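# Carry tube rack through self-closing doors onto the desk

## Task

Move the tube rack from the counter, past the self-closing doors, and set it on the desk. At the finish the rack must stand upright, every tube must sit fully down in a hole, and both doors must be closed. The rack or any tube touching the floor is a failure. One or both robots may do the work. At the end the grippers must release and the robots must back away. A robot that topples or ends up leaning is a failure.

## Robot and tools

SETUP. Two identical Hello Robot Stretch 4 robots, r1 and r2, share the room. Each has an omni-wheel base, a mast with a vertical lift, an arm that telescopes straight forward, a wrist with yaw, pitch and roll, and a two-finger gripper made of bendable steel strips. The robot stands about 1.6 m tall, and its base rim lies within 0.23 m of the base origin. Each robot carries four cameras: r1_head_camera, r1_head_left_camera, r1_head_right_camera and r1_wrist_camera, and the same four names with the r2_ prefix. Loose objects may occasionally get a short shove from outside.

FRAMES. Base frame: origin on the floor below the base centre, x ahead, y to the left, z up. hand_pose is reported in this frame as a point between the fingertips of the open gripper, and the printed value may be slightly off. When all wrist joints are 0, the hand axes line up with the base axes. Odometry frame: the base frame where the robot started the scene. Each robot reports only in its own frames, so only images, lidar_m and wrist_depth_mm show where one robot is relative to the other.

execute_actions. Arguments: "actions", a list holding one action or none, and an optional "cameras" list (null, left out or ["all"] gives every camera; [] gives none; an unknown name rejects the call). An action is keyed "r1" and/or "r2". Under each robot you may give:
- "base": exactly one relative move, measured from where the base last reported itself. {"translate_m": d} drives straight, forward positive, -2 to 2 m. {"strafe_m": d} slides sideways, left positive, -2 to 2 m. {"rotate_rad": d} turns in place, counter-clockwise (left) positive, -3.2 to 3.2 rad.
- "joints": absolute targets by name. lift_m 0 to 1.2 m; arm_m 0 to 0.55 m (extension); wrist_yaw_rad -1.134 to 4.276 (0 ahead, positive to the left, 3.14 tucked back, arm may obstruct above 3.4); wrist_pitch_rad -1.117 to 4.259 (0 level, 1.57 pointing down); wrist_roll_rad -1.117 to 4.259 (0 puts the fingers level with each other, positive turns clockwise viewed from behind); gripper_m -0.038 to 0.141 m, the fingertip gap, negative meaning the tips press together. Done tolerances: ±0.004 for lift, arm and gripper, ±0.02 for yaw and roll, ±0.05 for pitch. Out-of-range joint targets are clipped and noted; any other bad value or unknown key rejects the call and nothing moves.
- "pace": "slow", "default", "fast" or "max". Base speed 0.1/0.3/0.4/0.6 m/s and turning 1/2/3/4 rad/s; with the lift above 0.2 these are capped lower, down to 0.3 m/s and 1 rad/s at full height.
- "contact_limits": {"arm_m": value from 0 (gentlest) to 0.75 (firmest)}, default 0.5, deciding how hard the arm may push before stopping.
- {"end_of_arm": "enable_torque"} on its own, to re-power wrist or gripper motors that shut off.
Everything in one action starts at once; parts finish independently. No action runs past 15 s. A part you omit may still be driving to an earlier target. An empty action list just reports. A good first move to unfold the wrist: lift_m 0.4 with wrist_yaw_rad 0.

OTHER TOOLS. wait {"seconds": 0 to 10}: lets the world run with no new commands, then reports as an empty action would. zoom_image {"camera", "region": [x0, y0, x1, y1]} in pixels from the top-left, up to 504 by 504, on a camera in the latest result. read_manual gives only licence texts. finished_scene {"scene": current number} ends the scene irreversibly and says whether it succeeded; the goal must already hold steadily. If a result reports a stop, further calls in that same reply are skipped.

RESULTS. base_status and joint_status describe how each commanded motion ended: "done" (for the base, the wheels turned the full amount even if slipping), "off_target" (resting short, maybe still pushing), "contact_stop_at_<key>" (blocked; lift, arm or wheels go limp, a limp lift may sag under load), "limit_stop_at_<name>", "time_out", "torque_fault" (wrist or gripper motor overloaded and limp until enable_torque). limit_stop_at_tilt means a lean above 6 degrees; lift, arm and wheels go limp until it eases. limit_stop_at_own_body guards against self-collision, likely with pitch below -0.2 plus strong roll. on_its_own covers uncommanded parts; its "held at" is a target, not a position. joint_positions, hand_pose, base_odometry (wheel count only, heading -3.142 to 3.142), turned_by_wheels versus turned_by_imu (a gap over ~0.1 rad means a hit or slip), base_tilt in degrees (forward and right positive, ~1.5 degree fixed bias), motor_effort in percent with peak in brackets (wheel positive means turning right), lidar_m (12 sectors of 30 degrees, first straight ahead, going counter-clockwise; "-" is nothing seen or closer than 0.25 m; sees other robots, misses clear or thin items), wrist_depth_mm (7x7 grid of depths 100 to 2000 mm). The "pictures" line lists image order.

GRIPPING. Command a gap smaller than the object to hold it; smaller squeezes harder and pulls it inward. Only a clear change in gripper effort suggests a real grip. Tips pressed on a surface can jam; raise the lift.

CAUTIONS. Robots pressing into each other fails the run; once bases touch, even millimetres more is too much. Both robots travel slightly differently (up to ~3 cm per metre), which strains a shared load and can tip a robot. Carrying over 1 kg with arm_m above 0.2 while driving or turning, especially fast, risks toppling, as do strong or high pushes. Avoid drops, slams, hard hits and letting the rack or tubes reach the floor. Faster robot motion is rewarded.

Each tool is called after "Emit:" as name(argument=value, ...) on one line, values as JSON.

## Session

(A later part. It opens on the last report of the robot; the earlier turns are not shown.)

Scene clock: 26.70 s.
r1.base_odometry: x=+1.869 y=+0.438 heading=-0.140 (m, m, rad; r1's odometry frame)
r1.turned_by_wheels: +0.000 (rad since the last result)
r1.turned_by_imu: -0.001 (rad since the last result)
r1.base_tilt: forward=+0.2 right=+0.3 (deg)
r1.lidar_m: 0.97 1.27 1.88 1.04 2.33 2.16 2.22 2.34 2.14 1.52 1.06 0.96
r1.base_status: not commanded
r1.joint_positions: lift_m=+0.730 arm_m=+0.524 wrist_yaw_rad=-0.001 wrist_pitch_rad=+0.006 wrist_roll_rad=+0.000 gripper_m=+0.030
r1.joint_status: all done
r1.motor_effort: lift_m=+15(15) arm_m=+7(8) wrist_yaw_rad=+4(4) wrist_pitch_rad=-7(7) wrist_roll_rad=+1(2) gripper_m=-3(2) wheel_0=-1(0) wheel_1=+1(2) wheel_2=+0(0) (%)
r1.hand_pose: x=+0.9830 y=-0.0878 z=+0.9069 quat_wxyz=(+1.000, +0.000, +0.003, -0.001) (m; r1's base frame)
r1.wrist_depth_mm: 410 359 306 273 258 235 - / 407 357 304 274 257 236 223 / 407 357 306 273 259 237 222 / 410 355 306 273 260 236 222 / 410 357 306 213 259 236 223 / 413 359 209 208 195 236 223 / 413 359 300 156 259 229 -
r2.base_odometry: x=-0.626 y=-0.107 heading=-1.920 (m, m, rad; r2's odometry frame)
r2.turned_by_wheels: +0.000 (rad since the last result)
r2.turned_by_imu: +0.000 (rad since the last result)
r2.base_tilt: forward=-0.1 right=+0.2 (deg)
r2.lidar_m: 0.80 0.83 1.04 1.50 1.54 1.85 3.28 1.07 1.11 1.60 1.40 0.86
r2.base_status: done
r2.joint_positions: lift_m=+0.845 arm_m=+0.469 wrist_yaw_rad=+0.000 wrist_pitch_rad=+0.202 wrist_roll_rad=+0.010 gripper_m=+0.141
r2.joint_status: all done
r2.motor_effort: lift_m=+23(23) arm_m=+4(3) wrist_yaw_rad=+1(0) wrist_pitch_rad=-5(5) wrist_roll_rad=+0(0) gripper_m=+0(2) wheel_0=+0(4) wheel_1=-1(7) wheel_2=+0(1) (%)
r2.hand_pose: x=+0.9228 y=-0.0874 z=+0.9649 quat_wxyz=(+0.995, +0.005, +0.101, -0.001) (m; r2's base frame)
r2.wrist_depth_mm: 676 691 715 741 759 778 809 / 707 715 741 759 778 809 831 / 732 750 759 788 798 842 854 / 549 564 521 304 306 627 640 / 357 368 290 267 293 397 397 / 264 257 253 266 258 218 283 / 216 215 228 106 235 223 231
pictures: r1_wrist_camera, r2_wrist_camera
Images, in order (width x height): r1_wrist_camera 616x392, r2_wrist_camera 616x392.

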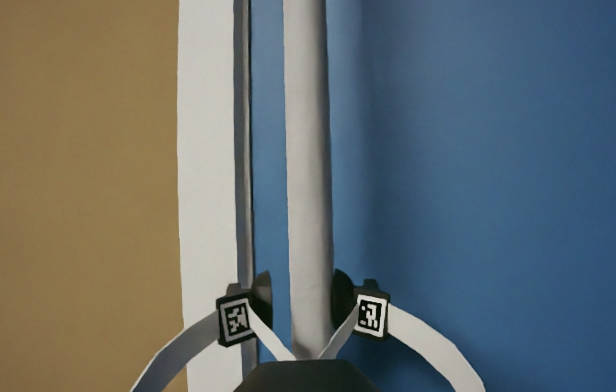

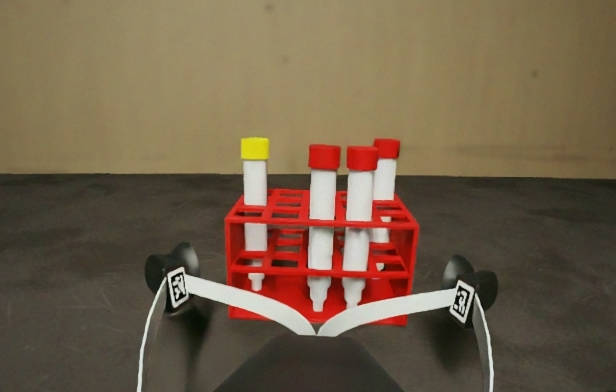

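Emit:
execute_actions(actions=[{"r2":{"joints":{"arm_m":0.535,"lift_m":0.834},"pace":"slow","contact_limits":{"arm_m":0.2}},"r1":{"joints":{"gripper_m":-0.02}}}], cameras=["r1_wrist_camera","r2_wrist_camera","r2_head_camera"])

Scene clock: 29.10 s.
r1.base_odometry: x=+1.869 y=+0.438 heading=-0.141 (m, m, rad; r1's odometry frame)
r1.turned_by_wheels: -0.001 (rad since the last result)
r1.turned_by_imu: -0.002 (rad since the last result)
r1.base_tilt: forward=+0.0 right=+0.1 (deg)
r1.lidar_m: 0.93 1.26 1.89 1.05 2.33 2.14 2.21 2.28 2.13 1.57 1.04 0.95
r1.base_status: not commanded
r1.joint_positions: lift_m=+0.730 arm_m=+0.524 wrist_yaw_rad=-0.002 wrist_pitch_rad=+0.006 wrist_roll_rad=+0.000 gripper_m=-0.019
r1.joint_status: all done
r1.motor_effort: lift_m=+15(15) arm_m=+5(7) wrist_yaw_rad=+6(15) wrist_pitch_rad=-6(6) wrist_roll_rad=+0(0) gripper_m=-20(21) wheel_0=-5(5) wheel_1=-1(1) wheel_2=-3(3) (%)
r1.hand_pose: x=+0.9833 y=-0.0880 z=+0.9069 quat_wxyz=(+1.000, +0.000, +0.003, -0.001) (m; r1's base frame)
r1.wrist_depth_mm: 404 357 298 263 249 228 - / 407 359 298 204 251 228 215 / 404 359 298 202 250 229 214 / 404 355 298 200 250 229 215 / 407 355 303 200 250 229 214 / 410 355 206 197 183 229 216 / 407 342 298 196 246 219 -
r2.base_odometry: x=-0.626 y=-0.107 heading=-1.920 (m, m, rad; r2's odometry frame)
r2.turned_by_wheels: +0.000 (rad since the last result)
r2.turned_by_imu: +0.000 (rad since the last result)
r2.base_tilt: forward=-0.1 right=+0.2 (deg)
r2.lidar_m: 0.80 0.80 1.06 1.49 1.52 1.90 3.27 1.05 1.13 1.60 1.37 0.89
r2.base_status: not commanded
r2.joint_positions: lift_m=+0.834 arm_m=+0.534 wrist_yaw_rad=+0.000 wrist_pitch_rad=+0.202 wrist_roll_rad=+0.010 gripper_m=+0.141
r2.joint_status: all done
r2.motor_effort: lift_m=+13(20) arm_m=+5(5) wrist_yaw_rad=+1(2) wrist_pitch_rad=-5(4) wrist_roll_rad=+0(0) gripper_m=+1(1) wheel_0=+0(0) wheel_1=-1(0) wheel_2=+0(0) (%)
r2.contact_limits: arm_m 0.2
r2.hand_pose: x=+0.9877 y=-0.0874 z=+0.9547 quat_wxyz=(+0.995, +0.005, +0.101, -0.001) (m; r2's base frame)
r2.wrist_depth_mm: 621 640 661 676 691 707 732 / 647 668 676 707 715 741 759 / 668 691 707 723 741 778 798 / 512 525 484 240 241 585 609 / 334 342 225 203 202 368 370 / 246 241 229 205 203 218 266 / 202 200 211 106 214 208 -
pictures: r1_wrist_camera, r2_head_camera, r2_wrist_camera
Images, in order (width x height): r1_wrist_camera 616x392, r2_head_camera 420x560, r2_wrist_camera 616x392.

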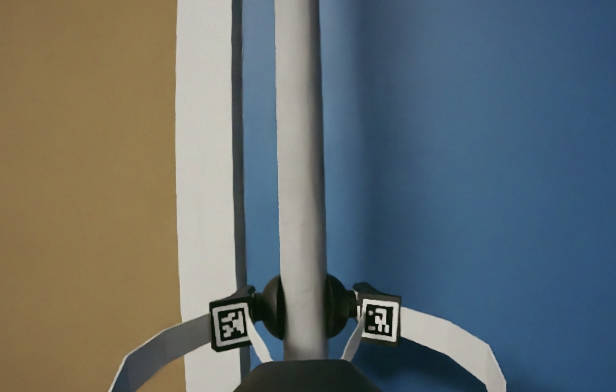

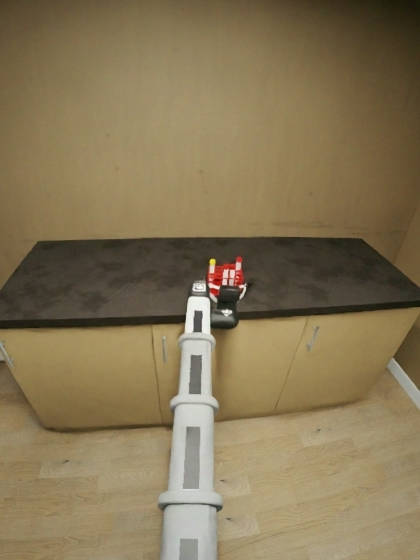

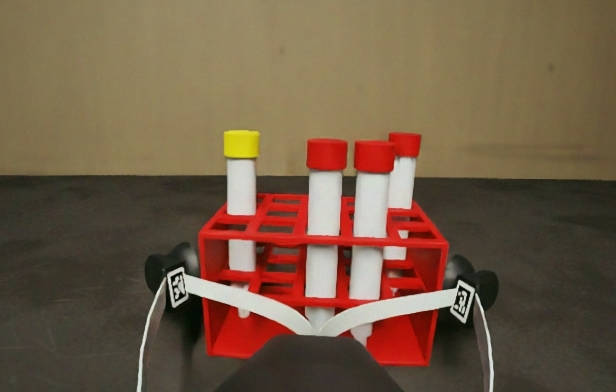

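Emit:
execute_actions(actions=[{"r2":{"joints":{"gripper_m":0.09}},"r1":{"base":{"translate_m":-0.15},"joints":{"wrist_yaw_rad":0.07,"gripper_m":-0.03},"pace":"slow"}}], cameras=["r1_wrist_camera","r1_head_camera","r2_wrist_camera"])

Scene clock: 32.93 s.
r1.base_odometry: x=+1.721 y=+0.460 heading=-0.139 (m, m, rad; r1's odometry frame)
r1.turned_by_wheels: +0.002 (rad since the last result)
r1.turned_by_imu: +0.002 (rad since the last result)
r1.base_tilt: forward=+0.2 right=+0.3 (deg)
r1.lidar_m: 0.94 1.44 1.86 1.04 2.16 2.03 2.07 2.26 2.07 1.76 1.15 1.00
r1.base_status: done
r1.joint_positions: lift_m=+0.730 arm_m=+0.524 wrist_yaw_rad=+0.083 wrist_pitch_rad=+0.006 wrist_roll_rad=+0.000 gripper_m=-0.029
r1.joint_status: all done
r1.on_its_own: wrist_yaw_rad is at rest, and its effort (-36) is outside its rest range (-13 to +13)
r1.motor_effort: lift_m=+15(15) arm_m=+5(5) wrist_yaw_rad=-36(41) wrist_pitch_rad=-6(6) wrist_roll_rad=+0(0) gripper_m=-19(22) wheel_0=+10(19) wheel_1=+4(10) wheel_2=+13(11) (%)
r1.hand_pose: x=+0.9898 y=-0.0633 z=+0.9069 quat_wxyz=(+0.999, +0.000, +0.003, +0.041) (m; r1's base frame)
r1.wrist_depth_mm: 732 609 517 257 247 228 - / 732 615 512 258 247 229 218 / 732 609 512 259 246 229 216 / 732 609 517 257 247 229 216 / 750 609 517 202 248 229 217 / 750 621 195 194 182 229 217 / 741 153 283 193 244 221 -
r2.base_odometry: x=-0.626 y=-0.107 heading=-1.920 (m, m, rad; r2's odometry frame)
r2.turned_by_wheels: +0.000 (rad since the last result)
r2.turned_by_imu: -0.001 (rad since the last result)
r2.base_tilt: forward=-0.1 right=+0.2 (deg)
r2.lidar_m: 0.81 0.84 1.08 1.50 1.53 1.88 3.27 1.05 1.26 1.61 1.37 0.90
r2.base_status: not commanded
r2.joint_positions: lift_m=+0.834 arm_m=+0.534 wrist_yaw_rad=+0.000 wrist_pitch_rad=+0.203 wrist_roll_rad=+0.010 gripper_m=+0.090
r2.joint_status: all done
r2.motor_effort: lift_m=+13(13) arm_m=+4(5) wrist_yaw_rad=+1(4) wrist_pitch_rad=-8(8) wrist_roll_rad=+0(1) gripper_m=-21(23) wheel_0=+0(0) wheel_1=+0(1) wheel_2=+0(0) (%)
r2.hand_pose: x=+0.9877 y=-0.0874 z=+0.9545 quat_wxyz=(+0.995, +0.005, +0.101, -0.001) (m; r2's base frame)
r2.wrist_depth_mm: 621 634 661 683 699 715 732 / 640 661 683 707 715 741 759 / 668 683 707 723 732 768 798 / 508 521 439 211 235 574 597 / 332 342 222 196 195 364 368 / 245 230 204 211 195 193 264 / 202 201 206 106 198 207 -
pictures: r1_head_camera, r1_wrist_camera, r2_wrist_camera
Images, in order (width x height): r1_head_camera 420x560, r1_wrist_camera 616x392, r2_wrist_camera 616x392.

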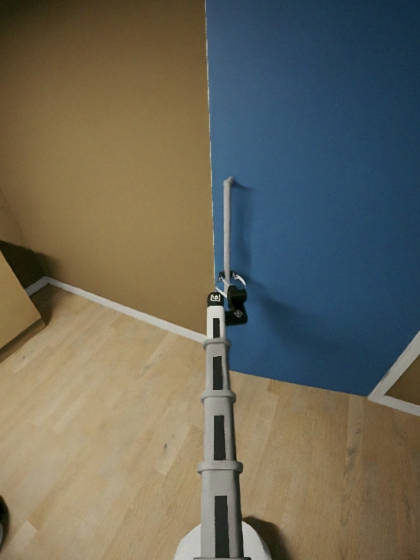

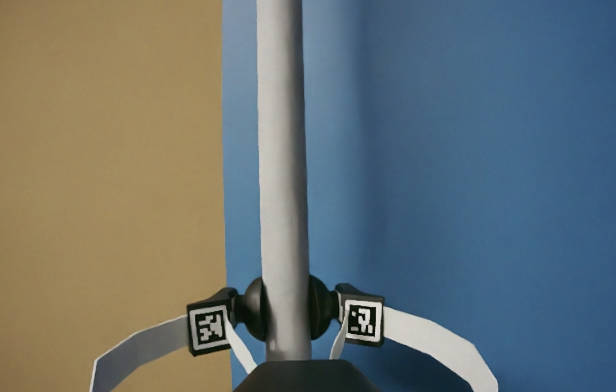

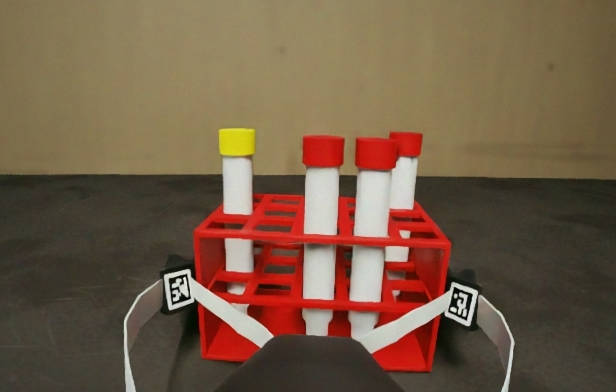

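Emit:
execute_actions(actions=[{"r2":{"joints":{"lift_m":0.87},"pace":"slow"},"r1":{"base":{"translate_m":-0.28},"joints":{"wrist_yaw_rad":0.16},"pace":"slow"}}], cameras=["r1_wrist_camera","r1_head_camera","r2_wrist_camera"])

Scene clock: 37.40 s.
r1.base_odometry: x=+1.444 y=+0.498 heading=-0.139 (m, m, rad; r1's odometry frame)
r1.turned_by_wheels: +0.000 (rad since the last result)
r1.turned_by_imu: +0.001 (rad since the last result)
r1.base_tilt: forward=+0.2 right=+0.1 (deg)
r1.lidar_m: 0.96 1.81 1.08 1.10 1.88 1.76 1.79 2.13 1.96 2.01 1.47 1.07
r1.base_status: done
r1.joint_positions: lift_m=+0.730 arm_m=+0.524 wrist_yaw_rad=+0.164 wrist_pitch_rad=+0.006 wrist_roll_rad=+0.000 gripper_m=-0.029
r1.joint_status: all done
r1.motor_effort: lift_m=+15(15) arm_m=+4(4) wrist_yaw_rad=-10(35) wrist_pitch_rad=-7(6) wrist_roll_rad=+0(1) gripper_m=-18(22) wheel_0=+0(9) wheel_1=-2(6) wheel_2=+4(14) (%)
r1.hand_pose: x=+0.9941 y=-0.0392 z=+0.9069 quat_wxyz=(+0.997, +0.000, +0.003, +0.082) (m; r1's base frame)
r1.wrist_depth_mm: 1397 1118 276 202 258 253 - / 1430 1098 274 199 259 252 247 / 1464 1118 274 198 259 253 248 / 1430 1118 273 196 259 252 248 / 1464 1118 273 198 259 252 248 / 1464 1118 187 195 183 253 247 / 1397 153 270 193 258 250 -
r2.base_odometry: x=-0.626 y=-0.107 heading=-1.920 (m, m, rad; r2's odometry frame)
r2.turned_by_wheels: +0.000 (rad since the last result)
r2.turned_by_imu: -0.001 (rad since the last result)
r2.base_tilt: forward=-0.2 right=+0.2 (deg)
r2.lidar_m: 0.81 0.83 1.07 1.51 1.52 1.87 1.12 1.08 1.26 1.61 1.38 0.89
r2.base_status: not commanded
r2.joint_positions: lift_m=+0.870 arm_m=+0.534 wrist_yaw_rad=+0.000 wrist_pitch_rad=+0.203 wrist_roll_rad=+0.010 gripper_m=+0.090
r2.joint_status: all done
r2.motor_effort: lift_m=+23(24) arm_m=+4(5) wrist_yaw_rad=+2(1) wrist_pitch_rad=-7(8) wrist_roll_rad=+0(0) gripper_m=-21(22) wheel_0=+0(0) wheel_1=-1(0) wheel_2=+0(0) (%)
r2.hand_pose: x=+0.9877 y=-0.0874 z=+0.9896 quat_wxyz=(+0.995, +0.005, +0.101, -0.001) (m; r2's base frame)
r2.wrist_depth_mm: 627 640 661 676 691 707 732 / 640 661 676 699 723 750 750 / 668 691 707 723 732 778 788 / 634 647 544 212 235 723 732 / 413 421 221 196 195 449 455 / 303 287 203 211 196 193 327 / 251 249 240 106 202 255 266
pictures: r1_head_camera, r1_wrist_camera, r2_wrist_camera
Images, in order (width x height): r1_head_camera 420x560, r1_wrist_camera 616x392, r2_wrist_camera 616x392.

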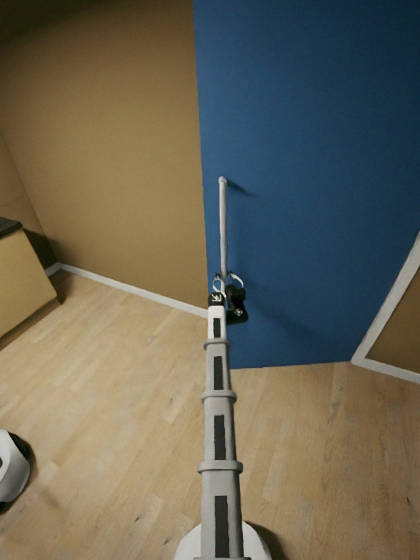

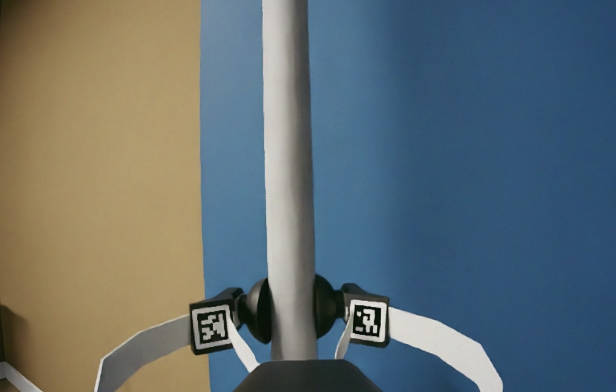

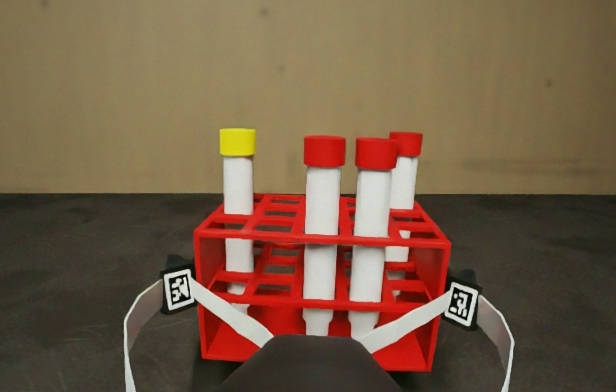

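Emit:
execute_actions(actions=[{"r2":{"joints":{"arm_m":0.0}},"r1":{"base":{"translate_m":-0.13},"pace":"slow"}}], cameras=[])

Emit:
execute_actions(actions=[{"r2":{"base":{"rotate_rad":-1.47},"pace":"slow"},"r1":{"base":{"strafe_m":-0.13},"joints":{"arm_m":0.325},"pace":"slow"}}], cameras=["r1_wrist_camera","r1_head_camera","r2_wrist_camera","r2_head_camera"])

Scene clock: 40.67 s.
r1.base_odometry: x=+1.315 y=+0.516 heading=-0.140 (m, m, rad; r1's odometry frame)
r1.turned_by_wheels: -0.002 (rad since the last result)
r1.turned_by_imu: -0.003 (rad since the last result)
r1.base_tilt: forward=+0.1 right=+0.5 (deg)
r1.lidar_m: 1.01 1.94 1.13 1.19 1.78 1.64 1.70 2.06 1.90 1.95 1.59 1.09
r1.base_status: done
r1.joint_positions: lift_m=+0.730 arm_m=+0.524 wrist_yaw_rad=+0.153 wrist_pitch_rad=+0.006 wrist_roll_rad=+0.000 gripper_m=-0.029
r1.joint_status: not commanded
r1.on_its_own: wrist_yaw_rad is at rest, and its effort (+22) is outside its rest range (-13 to +13)
r1.motor_effort: lift_m=+15(15) arm_m=+4(3) wrist_yaw_rad=+22(22) wrist_pitch_rad=-6(7) wrist_roll_rad=+0(0) gripper_m=-20(21) wheel_0=-10(11) wheel_1=-8(9) wheel_2=-4(11) (%)
r1.hand_pose: x=+0.9937 y=-0.0426 z=+0.9069 quat_wxyz=(+0.997, +0.000, +0.003, +0.076) (m; r1's base frame)
r1.wrist_depth_mm: 1576 1281 265 200 270 273 276 / 1618 1281 263 201 270 272 274 / 1618 1281 264 265 268 272 273 / 1618 1255 264 264 268 271 273 / 1618 1281 263 198 270 270 274 / 1576 1308 196 193 183 271 273 / 1618 1205 262 190 267 270 273
r2.base_odometry: x=-0.626 y=-0.107 heading=-1.920 (m, m, rad; r2's odometry frame)
r2.turned_by_wheels: +0.000 (rad since the last result)
r2.turned_by_imu: +0.000 (rad since the last result)
r2.base_tilt: forward=-0.2 right=+0.2 (deg)
r2.lidar_m: 0.42 0.82 1.03 1.50 1.53 1.88 1.13 1.13 1.26 1.61 1.37 0.43
r2.base_status: not commanded
r2.joint_positions: lift_m=+0.870 arm_m=+0.002 wrist_yaw_rad=+0.000 wrist_pitch_rad=+0.204 wrist_roll_rad=+0.010 gripper_m=+0.090
r2.joint_status: all done
joint sent to its limit — the command would take r2.arm_m past its lower limit, so that joint was sent only as far as its limit.
r2.motor_effort: lift_m=+23(23) arm_m=-4(4) wrist_yaw_rad=-1(1) wrist_pitch_rad=-9(9) wrist_roll_rad=+0(1) gripper_m=-23(21) wheel_0=+0(0) wheel_1=+0(1) wheel_2=+0(0) (%)
r2.hand_pose: x=+0.4552 y=-0.0875 z=+0.9894 quat_wxyz=(+0.995, +0.005, +0.102, -0.001) (m; r2's base frame)
r2.wrist_depth_mm: 1060 1098 1118 1138 1182 1205 1229 / 1098 1138 1160 1205 1255 1255 1281 / 1138 1160 1182 1205 1078 1308 1336 / 640 654 603 212 235 732 750 / 621 640 221 196 197 707 723 / 654 654 203 211 196 193 768 / 676 699 699 106 202 778 809
pictures: none
No camera images: the call's "cameras" was empty. Leave "cameras" out to get every camera's image.

Scene clock: 43.93 s.
r1.base_odometry: x=+1.305 y=+0.386 heading=-0.077 (m, m, rad; r1's odometry frame)
r1.turned_by_wheels: +0.063 (rad since the last result)
r1.turned_by_imu: +0.067 (rad since the last result)
r1.base_tilt: forward=+0.2 right=+0.3 (deg)
r1.lidar_m: 0.72 1.96 1.24 1.34 1.79 1.71 1.77 1.91 1.76 1.86 1.46 0.91
r1.base_status: strafe_m contact_stop (by the wheels' count: -0.131 of -0.130)
r1.joint_positions: lift_m=+0.730 arm_m=+0.326 wrist_yaw_rad=+0.159 wrist_pitch_rad=+0.006 wrist_roll_rad=+0.000 gripper_m=-0.030
r1.joint_status: all done
r1.on_its_own: the wheels are slack since a contact_stop
r1.motor_effort: lift_m=+15(15) arm_m=-9(13) wrist_yaw_rad=+4(97) wrist_pitch_rad=-7(8) wrist_roll_rad=+0(0) gripper_m=-19(23) wheel_0=+0(35) wheel_1=+0(16) wheel_2=+0(22) (%)
r1.hand_pose: x=+0.7960 y=-0.0407 z=+0.9068 quat_wxyz=(+0.997, +0.000, +0.003, +0.079) (m; r1's base frame)
r1.wrist_depth_mm: - 1756 236 173 259 273 289 / - 1708 236 172 258 273 286 / - 1756 235 173 257 273 285 / - 1708 234 173 258 271 283 / - 1708 233 174 258 271 285 / - 1708 229 176 253 272 283 / - 1708 229 167 254 271 283
r2.base_odometry: x=-0.626 y=-0.107 heading=+2.894 (m, m, rad; r2's odometry frame)
r2.turned_by_wheels: -1.470 (rad since the last result)
r2.turned_by_imu: -1.481 (rad since the last result)
r2.base_tilt: forward=-0.1 right=+0.2 (deg)
r2.lidar_m: 0.43 1.22 0.88 0.81 0.86 1.60 1.51 1.54 2.03 1.25 1.28 0.46
r2.base_status: done
r2.joint_positions: lift_m=+0.870 arm_m=+0.002 wrist_yaw_rad=+0.000 wrist_pitch_rad=+0.204 wrist_roll_rad=+0.010 gripper_m=+0.090
r2.joint_status: not commanded
r2.motor_effort: lift_m=+23(23) arm_m=-4(4) wrist_yaw_rad=+0(2) wrist_pitch_rad=-9(9) wrist_roll_rad=+0(1) gripper_m=-22(22) wheel_0=+2(2) wheel_1=+2(6) wheel_2=+1(8) (%)
r2.hand_pose: x=+0.4552 y=-0.0874 z=+0.9895 quat_wxyz=(+0.995, +0.005, +0.102, -0.001) (m; r2's base frame)
r2.wrist_depth_mm: 1229 1255 1255 1255 1281 - - / 1281 1281 1281 1308 1308 - - / 1336 1336 1336 1366 1366 - - / 1366 1397 1397 212 235 - - / 1464 1464 223 196 198 - - / 1537 1537 203 211 196 193 1921 / 1499 1464 1430 106 202 1499 1576
pictures: r1_head_camera, r1_wrist_camera, r2_head_camera, r2_wrist_camera
Images, in order (width x height): r1_head_camera 420x560, r1_wrist_camera 616x392, r2_head_camera 420x560, r2_wrist_camera 616x392.

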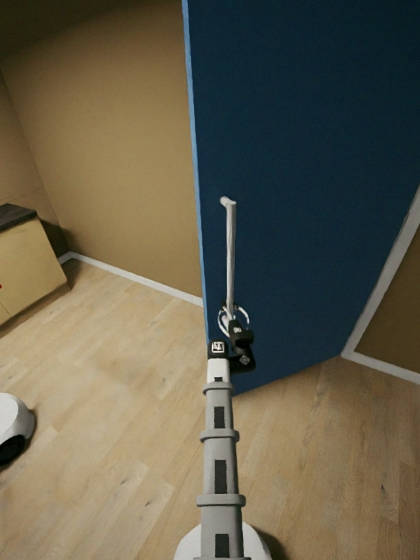

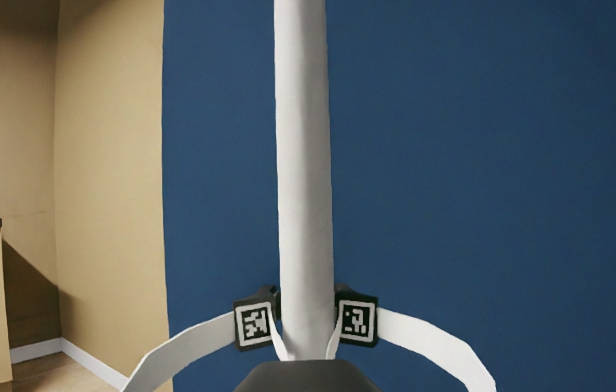

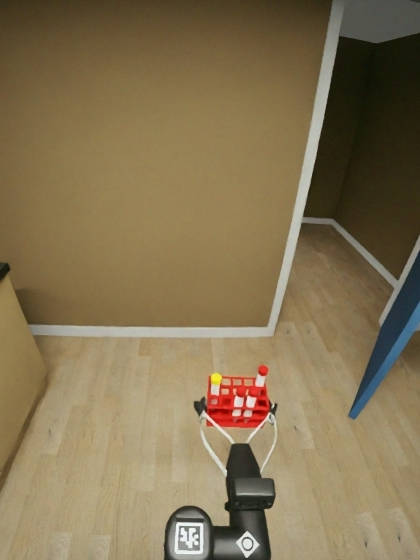

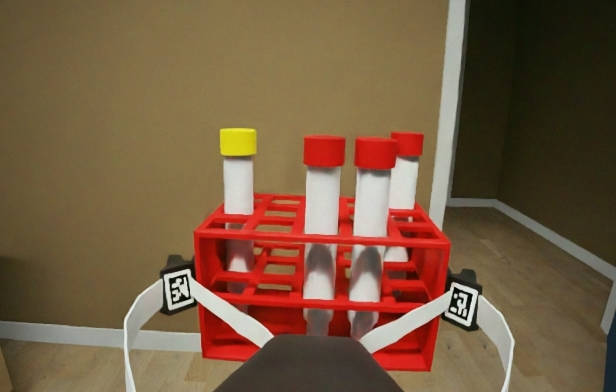

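Emit:
execute_actions(actions=[{"r2":{"base":{"strafe_m":-0.45}},"r1":{"base":{"strafe_m":-0.088},"joints":{"arm_m":0.186}}}], cameras=["r1_wrist_camera","r2_head_camera"])

Scene clock: 47.63 s.
r1.base_odometry: x=+1.298 y=+0.299 heading=-0.076 (m, m, rad; r1's odometry frame)
r1.turned_by_wheels: +0.001 (rad since the last result)
r1.turned_by_imu: -0.001 (rad since the last result)
r1.base_tilt: forward=+0.2 right=+0.3 (deg)
r1.lidar_m: 0.57 1.94 0.86 0.90 1.84 1.77 1.83 1.83 1.70 1.78 1.45 0.82
r1.base_status: done
r1.joint_positions: lift_m=+0.730 arm_m=+0.187 wrist_yaw_rad=+0.165 wrist_pitch_rad=+0.006 wrist_roll_rad=+0.000 gripper_m=-0.030
r1.joint_status: all done
r1.on_its_own: wrist_yaw_rad is at rest, and its effort (-15) is outside its rest range (-13 to +13)
r1.motor_effort: lift_m=+15(15) arm_m=-7(14) wrist_yaw_rad=-15(37) wrist_pitch_rad=-7(9) wrist_roll_rad=+1(1) gripper_m=-16(20) wheel_0=+5(12) wheel_1=-1(10) wheel_2=+4(10) (%)
r1.hand_pose: x=+0.6571 y=-0.0387 z=+0.9069 quat_wxyz=(+0.997, +0.000, +0.003, +0.083) (m; r1's base frame)
r1.wrist_depth_mm: - 219 226 214 276 306 340 / - 220 227 174 276 304 334 / - 219 226 172 272 304 332 / - 219 228 170 272 303 330 / - 217 228 170 271 303 329 / - 217 211 169 267 301 330 / - 215 224 165 263 303 330
r2.base_odometry: x=-0.516 y=+0.329 heading=+2.894 (m, m, rad; r2's odometry frame)
r2.turned_by_wheels: +0.000 (rad since the last result)
r2.turned_by_imu: +0.001 (rad since the last result)
r2.base_tilt: forward=-0.1 right=+0.2 (deg)
r2.lidar_m: 0.40 1.66 1.34 1.27 1.33 1.57 1.47 1.51 2.00 0.89 0.87 0.44
r2.base_status: done
r2.joint_positions: lift_m=+0.870 arm_m=+0.002 wrist_yaw_rad=+0.000 wrist_pitch_rad=+0.204 wrist_roll_rad=+0.010 gripper_m=+0.090
r2.joint_status: not commanded
r2.motor_effort: lift_m=+22(23) arm_m=-5(4) wrist_yaw_rad=+2(2) wrist_pitch_rad=-9(10) wrist_roll_rad=+0(0) gripper_m=-21(22) wheel_0=-1(11) wheel_1=+2(8) wheel_2=+0(2) (%)
r2.hand_pose: x=+0.4552 y=-0.0874 z=+0.9895 quat_wxyz=(+0.995, +0.005, +0.102, -0.001) (m; r2's base frame)
r2.wrist_depth_mm: 1281 1255 1281 1308 - - - / 1308 1336 1336 1336 - - - / 1336 1366 1366 1366 - - - / 1430 1397 1397 234 236 - 1537 / 1464 1499 222 196 196 - 1336 / 1537 1537 204 211 196 193 1098 / 1499 1499 1464 106 202 1537 976
pictures: r1_wrist_camera, r2_head_camera
Images, in order (width x height): r1_wrist_camera 616x392, r2_head_camera 420x560.

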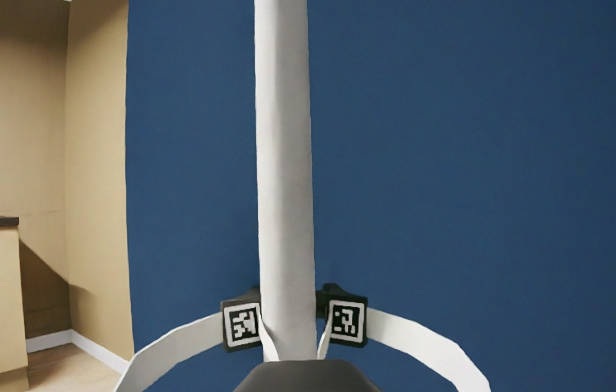

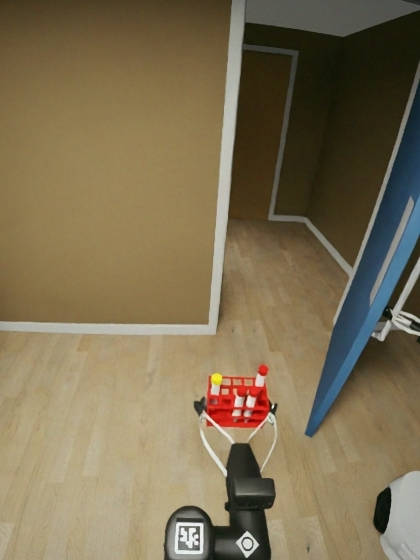

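Emit:
execute_actions(actions=[{"r2":{"base":{"translate_m":0.3}},"r1":{"base":{"strafe_m":-0.115},"joints":{"arm_m":0.055}}}], cameras=["r1_wrist_camera","r2_head_camera"])

Scene clock: 50.43 s.
r1.base_odometry: x=+1.289 y=+0.184 heading=-0.075 (m, m, rad; r1's odometry frame)
r1.turned_by_wheels: +0.001 (rad since the last result)
r1.turned_by_imu: -0.002 (rad since the last result)
r1.base_tilt: forward=+0.0 right=+0.1 (deg)
r1.lidar_m: 0.46 1.02 0.95 2.58 1.92 1.79 1.89 1.71 1.59 1.63 1.38 0.70
r1.base_status: done
r1.joint_positions: lift_m=+0.730 arm_m=+0.055 wrist_yaw_rad=+0.170 wrist_pitch_rad=+0.006 wrist_roll_rad=+0.000 gripper_m=-0.030
r1.joint_status: all done
r1.on_its_own: wrist_yaw_rad is at rest, and its effort (-29) is outside its rest range (-13 to +13)
r1.motor_effort: lift_m=+15(15) arm_m=+0(15) wrist_yaw_rad=-29(46) wrist_pitch_rad=-7(9) wrist_roll_rad=+1(0) gripper_m=-10(21) wheel_0=+7(12) wheel_1=+1(10) wheel_2=+4(17) (%)
r1.hand_pose: x=+0.5251 y=-0.0373 z=+0.9069 quat_wxyz=(+0.996, +0.000, +0.003, +0.085) (m; r1's base frame)
r1.wrist_depth_mm: - 202 220 262 304 370 439 / - 203 220 260 301 366 436 / - 202 221 260 300 362 439 / - 201 220 257 298 359 433 / - 201 218 258 298 359 433 / - 200 176 177 297 357 424 / - 154 213 163 276 359 427
r2.base_odometry: x=-0.807 y=+0.402 heading=+2.894 (m, m, rad; r2's odometry frame)
r2.turned_by_wheels: +0.000 (rad since the last result)
r2.turned_by_imu: -0.002 (rad since the last result)
r2.base_tilt: forward=-0.1 right=+0.2 (deg)
r2.lidar_m: 0.41 1.39 1.35 1.28 1.34 1.92 1.77 1.86 2.39 0.94 0.92 0.46
r2.base_status: done
r2.joint_positions: lift_m=+0.870 arm_m=+0.002 wrist_yaw_rad=+0.000 wrist_pitch_rad=+0.204 wrist_roll_rad=+0.010 gripper_m=+0.090
r2.joint_status: not commanded
r2.motor_effort: lift_m=+22(22) arm_m=-4(4) wrist_yaw_rad=+1(2) wrist_pitch_rad=-9(10) wrist_roll_rad=+0(0) gripper_m=-21(22) wheel_0=+1(6) wheel_1=+0(5) wheel_2=+0(7) (%)
r2.hand_pose: x=+0.4552 y=-0.0874 z=+0.9895 quat_wxyz=(+0.995, +0.005, +0.102, -0.001) (m; r2's base frame)
r2.wrist_depth_mm: 1008 991 1025 1025 - - - / 1042 1042 1060 1042 - - - / 1060 1078 1078 1078 - - - / 1118 1118 1118 212 235 - - / 1160 1160 221 196 196 - - / 1229 1205 203 211 196 193 1921 / 1255 1308 1255 106 202 1537 1499
pictures: r1_wrist_camera, r2_head_camera
Images, in order (width x height): r1_wrist_camera 616x392, r2_head_camera 420x560.

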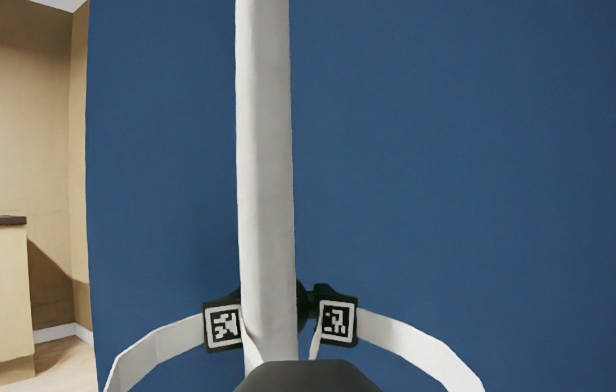

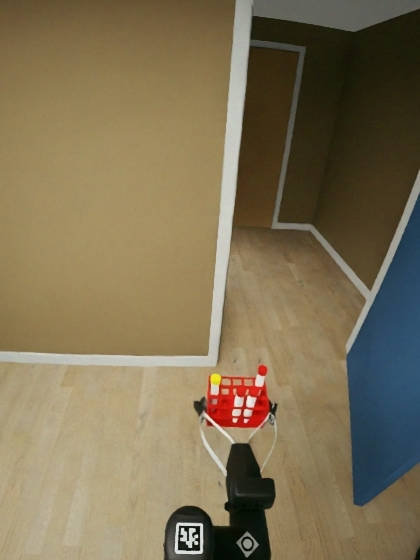

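Emit:
execute_actions(actions=[{"r2":{"base":{"strafe_m":-0.37}}}], cameras=["r2_head_camera","r2_head_left_camera"])

Scene clock: 53.60 s.
r1.base_odometry: x=+1.289 y=+0.184 heading=-0.075 (m, m, rad; r1's odometry frame)
r1.turned_by_wheels: +0.000 (rad since the last result)
r1.turned_by_imu: -0.001 (rad since the last result)
r1.base_tilt: forward=+0.0 right=+0.2 (deg)
r1.lidar_m: 0.46 0.65 0.56 0.62 1.89 1.81 1.87 1.71 1.59 1.68 1.38 0.69
r1.base_status: not commanded
r1.joint_positions: lift_m=+0.730 arm_m=+0.055 wrist_yaw_rad=+0.171 wrist_pitch_rad=+0.006 wrist_roll_rad=+0.000 gripper_m=-0.030
r1.joint_status: not commanded
r1.on_its_own: wrist_yaw_rad is at rest, and its effort (-30) is outside its rest range (-13 to +13)
r1.motor_effort: lift_m=+15(15) arm_m=+0(1) wrist_yaw_rad=-30(30) wrist_pitch_rad=-7(7) wrist_roll_rad=+0(0) gripper_m=-13(12) wheel_0=+7(7) wheel_1=+1(1) wheel_2=+5(5) (%)
r1.hand_pose: x=+0.5251 y=-0.0372 z=+0.9069 quat_wxyz=(+0.996, +0.000, +0.003, +0.085) (m; r1's base frame)
r1.wrist_depth_mm: - 202 221 262 304 368 439 / - 202 220 260 303 364 439 / - 202 220 260 301 364 436 / - 202 220 258 298 359 436 / - 202 219 258 298 357 436 / - 200 176 177 297 357 424 / - 154 213 163 278 359 427
r2.base_odometry: x=-0.716 y=+0.761 heading=+2.894 (m, m, rad; r2's odometry frame)
r2.turned_by_wheels: +0.000 (rad since the last result)
r2.turned_by_imu: +0.000 (rad since the last result)
r2.base_tilt: forward=-0.1 right=+0.2 (deg)
r2.lidar_m: 0.42 1.39 1.75 1.65 1.72 1.88 1.74 1.81 2.37 0.56 0.62 0.42
r2.base_status: done
r2.joint_positions: lift_m=+0.870 arm_m=+0.002 wrist_yaw_rad=+0.000 wrist_pitch_rad=+0.204 wrist_roll_rad=+0.010 gripper_m=+0.090
r2.joint_status: not commanded
r2.motor_effort: lift_m=+22(22) arm_m=-4(4) wrist_yaw_rad=+1(0) wrist_pitch_rad=-9(10) wrist_roll_rad=+0(0) gripper_m=-22(23) wheel_0=-1(9) wheel_1=+1(9) wheel_2=-1(2) (%)
r2.hand_pose: x=+0.4552 y=-0.0874 z=+0.9896 quat_wxyz=(+0.995, +0.005, +0.102, -0.001) (m; r2's base frame)
r2.wrist_depth_mm: 1025 1025 1098 - - - 917 / 1060 1060 1138 - - - 831 / 1118 1098 1098 - - - 809 / 1138 1160 1118 234 236 - 759 / 1182 1205 222 196 196 1366 723 / 1255 1255 203 211 196 193 676 / 1308 1308 1308 106 201 1281 654
pictures: r2_head_camera, r2_head_left_camera
Images, in order (width x height): r2_head_camera 420x560, r2_head_left_camera 420x672.

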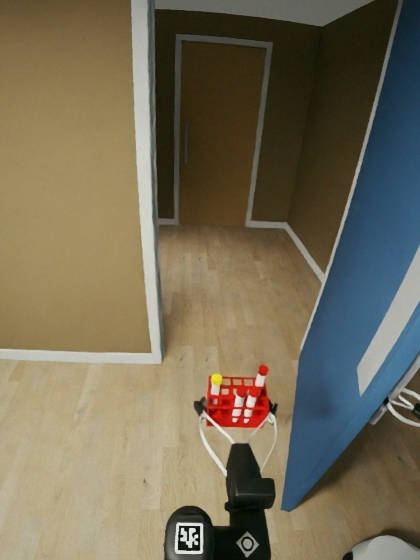

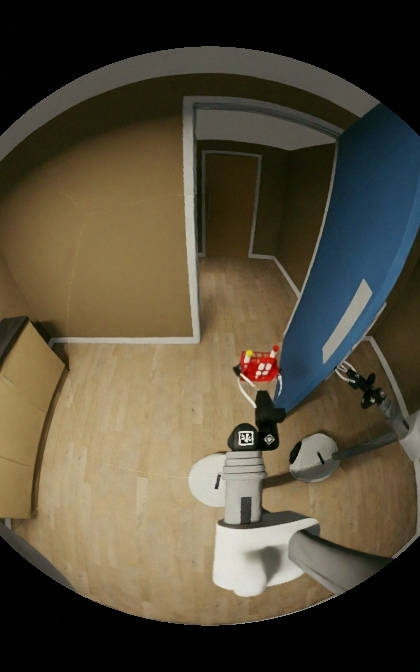

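Emit:
execute_actions(actions=[{"r2":{"base":{"translate_m":0.85}}}], cameras=["r2_head_camera","r2_head_left_camera"])

Scene clock: 58.37 s.
r1.base_odometry: x=+1.289 y=+0.184 heading=-0.075 (m, m, rad; r1's odometry frame)
r1.turned_by_wheels: +0.000 (rad since the last result)
r1.turned_by_imu: -0.001 (rad since the last result)
r1.base_tilt: forward=+0.2 right=+0.3 (deg)
r1.lidar_m: 0.43 0.88 2.45 2.54 1.92 1.80 1.87 1.73 1.57 1.65 1.40 0.69
r1.base_status: not commanded
r1.joint_positions: lift_m=+0.730 arm_m=+0.055 wrist_yaw_rad=+0.171 wrist_pitch_rad=+0.006 wrist_roll_rad=+0.000 gripper_m=-0.030
r1.joint_status: not commanded
r1.on_its_own: wrist_yaw_rad is at rest, and its effort (-31) is outside its rest range (-13 to +13)
r1.motor_effort: lift_m=+15(16) arm_m=+0(0) wrist_yaw_rad=-31(31) wrist_pitch_rad=-6(6) wrist_roll_rad=+0(1) gripper_m=-15(12) wheel_0=+7(7) wheel_1=+1(1) wheel_2=+5(5) (%)
r1.hand_pose: x=+0.5251 y=-0.0371 z=+0.9069 quat_wxyz=(+0.996, +0.000, +0.003, +0.085) (m; r1's base frame)
r1.wrist_depth_mm: - 202 220 260 303 370 445 / - 202 221 260 303 366 436 / - 202 220 259 301 362 436 / - 202 220 258 300 359 433 / - 201 219 256 298 357 433 / - 200 176 178 297 357 424 / - 154 213 163 277 357 427
r2.base_odometry: x=-1.540 y=+0.969 heading=+2.894 (m, m, rad; r2's odometry frame)
r2.turned_by_wheels: +0.000 (rad since the last result)
r2.turned_by_imu: -0.003 (rad since the last result)
r2.base_tilt: forward=-0.2 right=+0.2 (deg)
r2.lidar_m: 0.40 0.55 0.69 1.63 1.74 2.36 2.62 0.90 0.50 0.50 0.63 0.43
r2.base_status: done
r2.joint_positions: lift_m=+0.870 arm_m=+0.002 wrist_yaw_rad=+0.000 wrist_pitch_rad=+0.204 wrist_roll_rad=+0.010 gripper_m=+0.090
r2.joint_status: not commanded
r2.motor_effort: lift_m=+22(22) arm_m=-4(5) wrist_yaw_rad=+2(1) wrist_pitch_rad=-9(8) wrist_roll_rad=+0(1) gripper_m=-21(22) wheel_0=+2(6) wheel_1=-1(4) wheel_2=+0(6) (%)
r2.hand_pose: x=+0.4552 y=-0.0874 z=+0.9896 quat_wxyz=(+0.995, +0.005, +0.102, -0.001) (m; r2's base frame)
r2.wrist_depth_mm: 1205 1756 - - - - 1708 / 1182 1808 - - - - 1661 / 1205 1863 - - - - 1661 / 1255 1863 - 213 236 - 1661 / 1229 1808 221 196 196 - 1661 / 459 1576 203 211 196 193 1618 / 452 1464 1430 106 202 1537 1499
pictures: r2_head_camera, r2_head_left_camera
Images, in order (width x height): r2_head_camera 420x560, r2_head_left_camera 420x672.

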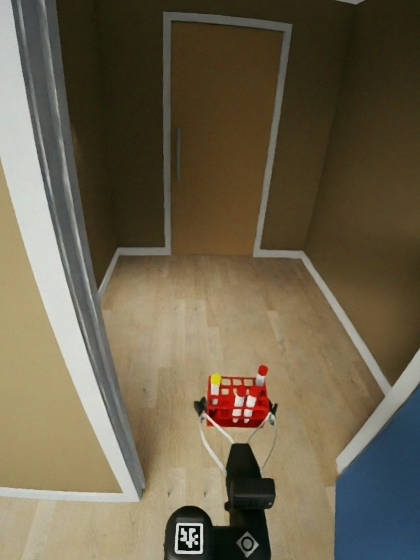

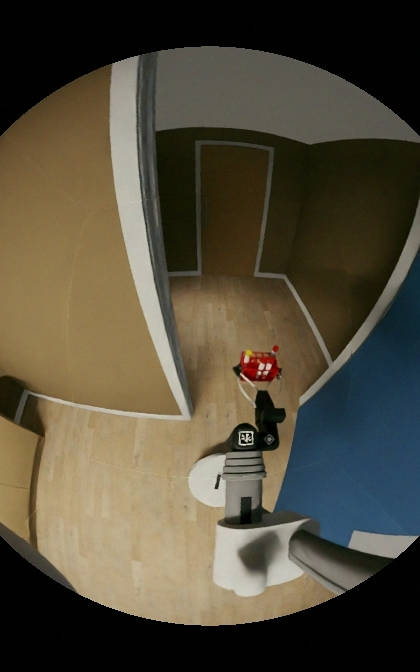

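Emit:
execute_actions(actions=[{"r2":{"base":{"strafe_m":-0.22}}}], cameras=["r2_head_right_camera","r1_head_left_camera"])

Scene clock: 61.57 s.
r1.base_odometry: x=+1.289 y=+0.184 heading=-0.075 (m, m, rad; r1's odometry frame)
r1.turned_by_wheels: +0.000 (rad since the last result)
r1.turned_by_imu: -0.001 (rad since the last result)
r1.base_tilt: forward=+0.0 right=+0.1 (deg)
r1.lidar_m: 0.43 0.86 2.43 2.57 1.92 1.78 1.89 1.74 1.60 1.69 1.38 0.73
r1.base_status: not commanded
r1.joint_positions: lift_m=+0.730 arm_m=+0.055 wrist_yaw_rad=+0.171 wrist_pitch_rad=+0.006 wrist_roll_rad=+0.000 gripper_m=-0.030
r1.joint_status: not commanded
r1.on_its_own: wrist_yaw_rad is at rest, and its effort (-31) is outside its rest range (-13 to +13)
r1.motor_effort: lift_m=+15(15) arm_m=+0(0) wrist_yaw_rad=-31(31) wrist_pitch_rad=-6(6) wrist_roll_rad=+0(0) gripper_m=-12(10) wheel_0=+7(7) wheel_1=+1(1) wheel_2=+4(5) (%)
r1.hand_pose: x=+0.5251 y=-0.0371 z=+0.9069 quat_wxyz=(+0.996, +0.000, +0.003, +0.085) (m; r1's base frame)
r1.wrist_depth_mm: - 203 220 260 303 368 442 / - 202 220 260 301 366 436 / - 202 220 259 300 362 439 / - 202 220 258 300 357 436 / - 202 220 257 297 359 430 / - 200 176 178 298 355 427 / - 154 213 163 276 357 424
r2.base_odometry: x=-1.486 y=+1.183 heading=+2.894 (m, m, rad; r2's odometry frame)
r2.turned_by_wheels: +0.000 (rad since the last result)
r2.turned_by_imu: +0.000 (rad since the last result)
r2.base_tilt: forward=-0.1 right=+0.2 (deg)
r2.lidar_m: 0.42 0.64 0.71 1.70 1.97 2.75 2.61 0.35 0.29 0.29 0.36 0.44
r2.base_status: done
r2.joint_positions: lift_m=+0.870 arm_m=+0.002 wrist_yaw_rad=+0.000 wrist_pitch_rad=+0.204 wrist_roll_rad=+0.010 gripper_m=+0.090
r2.joint_status: not commanded
r2.motor_effort: lift_m=+22(22) arm_m=-4(4) wrist_yaw_rad=+0(1) wrist_pitch_rad=-10(9) wrist_roll_rad=+0(0) gripper_m=-21(20) wheel_0=+1(6) wheel_1=+3(8) wheel_2=+0(3) (%)
r2.hand_pose: x=+0.4552 y=-0.0874 z=+0.9896 quat_wxyz=(+0.995, +0.005, +0.102, -0.001) (m; r2's base frame)
r2.wrist_depth_mm: 1499 - - - - - 1464 / 1537 - - - - - 1397 / 1537 - - - - - 1366 / 1537 - - 234 236 - 1366 / 1576 - 222 196 197 1808 1366 / 1499 1708 203 209 196 194 1366 / 1430 1464 1430 106 202 1499 1397
pictures: r1_head_left_camera, r2_head_right_camera
Images, in order (width x height): r1_head_left_camera 420x672, r2_head_right_camera 420x672.

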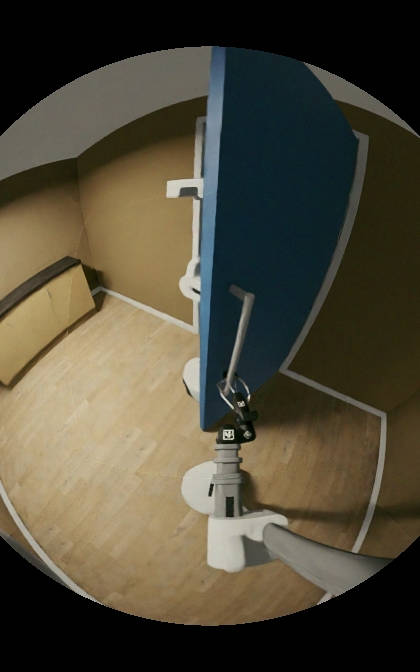

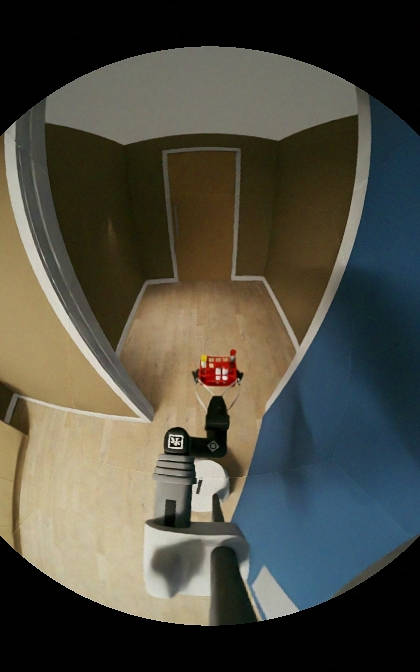

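Emit:
execute_actions(actions=[{"r1":{"joints":{"gripper_m":0.07}},"r2":{"base":{"strafe_m":-0.03},"pace":"slow"}}], cameras=["r1_wrist_camera"])

Emit:
execute_actions(actions=[{"r1":{"base":{"translate_m":-0.15},"joints":{"arm_m":0.002}}}], cameras=["r1_wrist_camera","r1_head_left_camera"])

Scene clock: 63.67 s.
r1.base_odometry: x=+1.289 y=+0.184 heading=-0.076 (m, m, rad; r1's odometry frame)
r1.turned_by_wheels: +0.000 (rad since the last result)
r1.turned_by_imu: -0.001 (rad since the last result)
r1.base_tilt: forward=+0.0 right=+0.2 (deg)
r1.lidar_m: 0.46 0.87 2.45 2.59 1.90 1.82 1.87 1.73 1.61 1.65 1.37 0.73
r1.base_status: not commanded
r1.joint_positions: lift_m=+0.730 arm_m=+0.055 wrist_yaw_rad=+0.167 wrist_pitch_rad=+0.006 wrist_roll_rad=+0.000 gripper_m=+0.070
r1.joint_status: all done
r1.on_its_own: wrist_yaw_rad is at rest, and its effort (-19) is outside its rest range (-13 to +13)
r1.motor_effort: lift_m=+16(15) arm_m=+0(0) wrist_yaw_rad=-19(33) wrist_pitch_rad=-8(8) wrist_roll_rad=+0(1) gripper_m=-3(19) wheel_0=+5(7) wheel_1=+1(1) wheel_2=+3(5) (%)
r1.hand_pose: x=+0.5249 y=-0.0383 z=+0.9068 quat_wxyz=(+0.997, +0.000, +0.003, +0.083) (m; r1's base frame)
r1.wrist_depth_mm: - 231 247 296 343 413 480 / - 231 248 296 338 404 484 / - 232 248 293 338 399 480 / - 231 199 293 336 399 469 / - 229 195 293 336 397 469 / - 227 188 290 194 397 462 / - 220 190 154 334 397 466
r2.base_odometry: x=-1.479 y=+1.212 heading=+2.894 (m, m, rad; r2's odometry frame)
r2.turned_by_wheels: +0.000 (rad since the last result)
r2.turned_by_imu: +0.000 (rad since the last result)
r2.base_tilt: forward=-0.2 right=+0.2 (deg)
r2.lidar_m: 0.42 0.69 0.70 1.70 2.01 2.77 2.61 0.28 0.25 0.25 0.30 0.44
r2.base_status: done
r2.joint_positions: lift_m=+0.870 arm_m=+0.002 wrist_yaw_rad=+0.000 wrist_pitch_rad=+0.204 wrist_roll_rad=+0.010 gripper_m=+0.090
r2.joint_status: not commanded
r2.motor_effort: lift_m=+22(22) arm_m=-4(5) wrist_yaw_rad=+2(3) wrist_pitch_rad=-9(9) wrist_roll_rad=-1(0) gripper_m=-21(22) wheel_0=+2(6) wheel_1=+0(4) wheel_2=+0(4) (%)
r2.hand_pose: x=+0.4552 y=-0.0874 z=+0.9896 quat_wxyz=(+0.995, +0.005, +0.102, -0.001) (m; r2's base frame)
r2.wrist_depth_mm: 1537 - - - - 1863 1397 / 1537 - - - - 1921 1336 / 1576 - - - - 1921 1336 / 1618 - - 212 236 1863 1336 / 1618 - 222 196 197 1756 1336 / 1576 1708 203 211 197 193 1366 / 1430 1464 1430 106 202 1537 1366
pictures: r1_wrist_camera
Images, in order (width x height): r1_wrist_camera 616x392.

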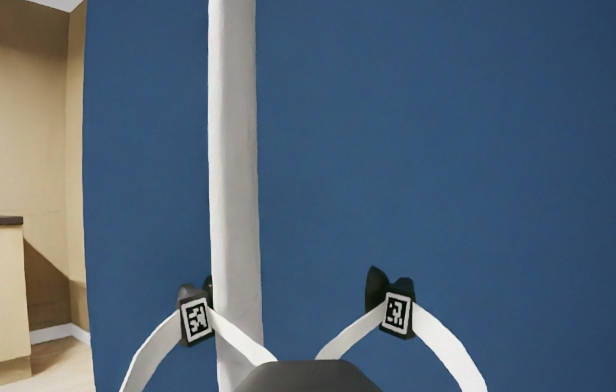

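Scene clock: 65.50 s.
r1.base_odometry: x=+1.140 y=+0.196 heading=-0.076 (m, m, rad; r1's odometry frame)
r1.turned_by_wheels: +0.000 (rad since the last result)
r1.turned_by_imu: +0.000 (rad since the last result)
r1.base_tilt: forward=+0.1 right=+0.2 (deg)
r1.lidar_m: 0.65 2.01 2.53 2.44 1.76 1.68 1.74 1.66 1.52 1.59 1.51 1.02
r1.base_status: done
r1.joint_positions: lift_m=+0.730 arm_m=+0.003 wrist_yaw_rad=+0.160 wrist_pitch_rad=+0.006 wrist_roll_rad=+0.000 gripper_m=+0.070
r1.joint_status: all done
r1.motor_effort: lift_m=+15(15) arm_m=-7(11) wrist_yaw_rad=+0(29) wrist_pitch_rad=-7(8) wrist_roll_rad=+0(0) gripper_m=+1(7) wheel_0=+0(5) wheel_1=+1(6) wheel_2=-2(13) (%)
r1.hand_pose: x=+0.4729 y=-0.0404 z=+0.9068 quat_wxyz=(+0.997, +0.000, +0.003, +0.080) (m; r1's base frame)
r1.wrist_depth_mm: - - 484 549 621 732 831 / - - 492 544 615 715 831 / - - 488 549 609 715 831 / - - 492 539 609 715 820 / - - 492 539 615 707 820 / - - 209 535 195 699 820 / - - 488 142 615 707 820
r2.base_odometry: x=-1.479 y=+1.212 heading=+2.894 (m, m, rad; r2's odometry frame)
r2.turned_by_wheels: +0.000 (rad since the last result)
r2.turned_by_imu: +0.000 (rad since the last result)
r2.base_tilt: forward=-0.1 right=+0.2 (deg)
r2.lidar_m: 0.41 0.68 0.71 1.70 2.00 2.77 0.34 0.25 - 0.25 0.27 0.46
r2.base_status: not commanded
r2.joint_positions: lift_m=+0.870 arm_m=+0.002 wrist_yaw_rad=+0.000 wrist_pitch_rad=+0.204 wrist_roll_rad=+0.010 gripper_m=+0.090
r2.joint_status: not commanded
r2.motor_effort: lift_m=+22(22) arm_m=-4(4) wrist_yaw_rad=+1(3) wrist_pitch_rad=-9(10) wrist_roll_rad=+1(0) gripper_m=-21(22) wheel_0=+2(7) wheel_1=-2(11) wheel_2=+0(5) (%)
r2.hand_pose: x=+0.4551 y=-0.0874 z=+0.9896 quat_wxyz=(+0.995, +0.005, +0.102, -0.001) (m; r2's base frame)
r2.wrist_depth_mm: 1537 - - - - 1921 1366 / 1576 - - - - 1921 1366 / 1576 - - - - 1921 1336 / 1576 - - 212 236 1921 1366 / 1618 - 222 196 196 1808 1308 / 1576 1661 204 211 196 193 1336 / 1430 1499 1464 106 202 1499 1336
pictures: r1_head_left_camera, r1_wrist_camera
Images, in order (width x height): r1_head_left_camera 420x672, r1_wrist_camera 616x392.

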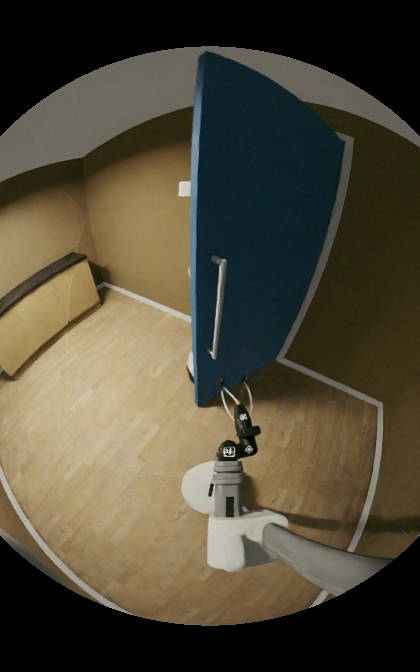

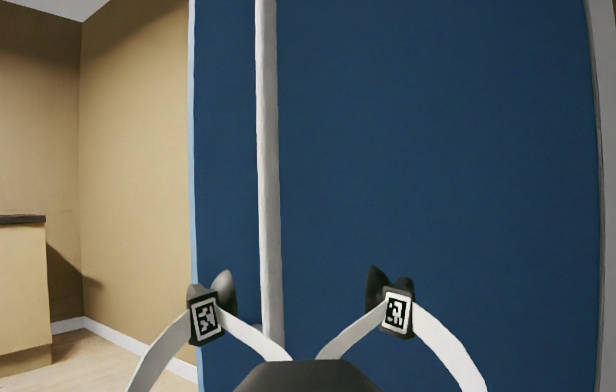

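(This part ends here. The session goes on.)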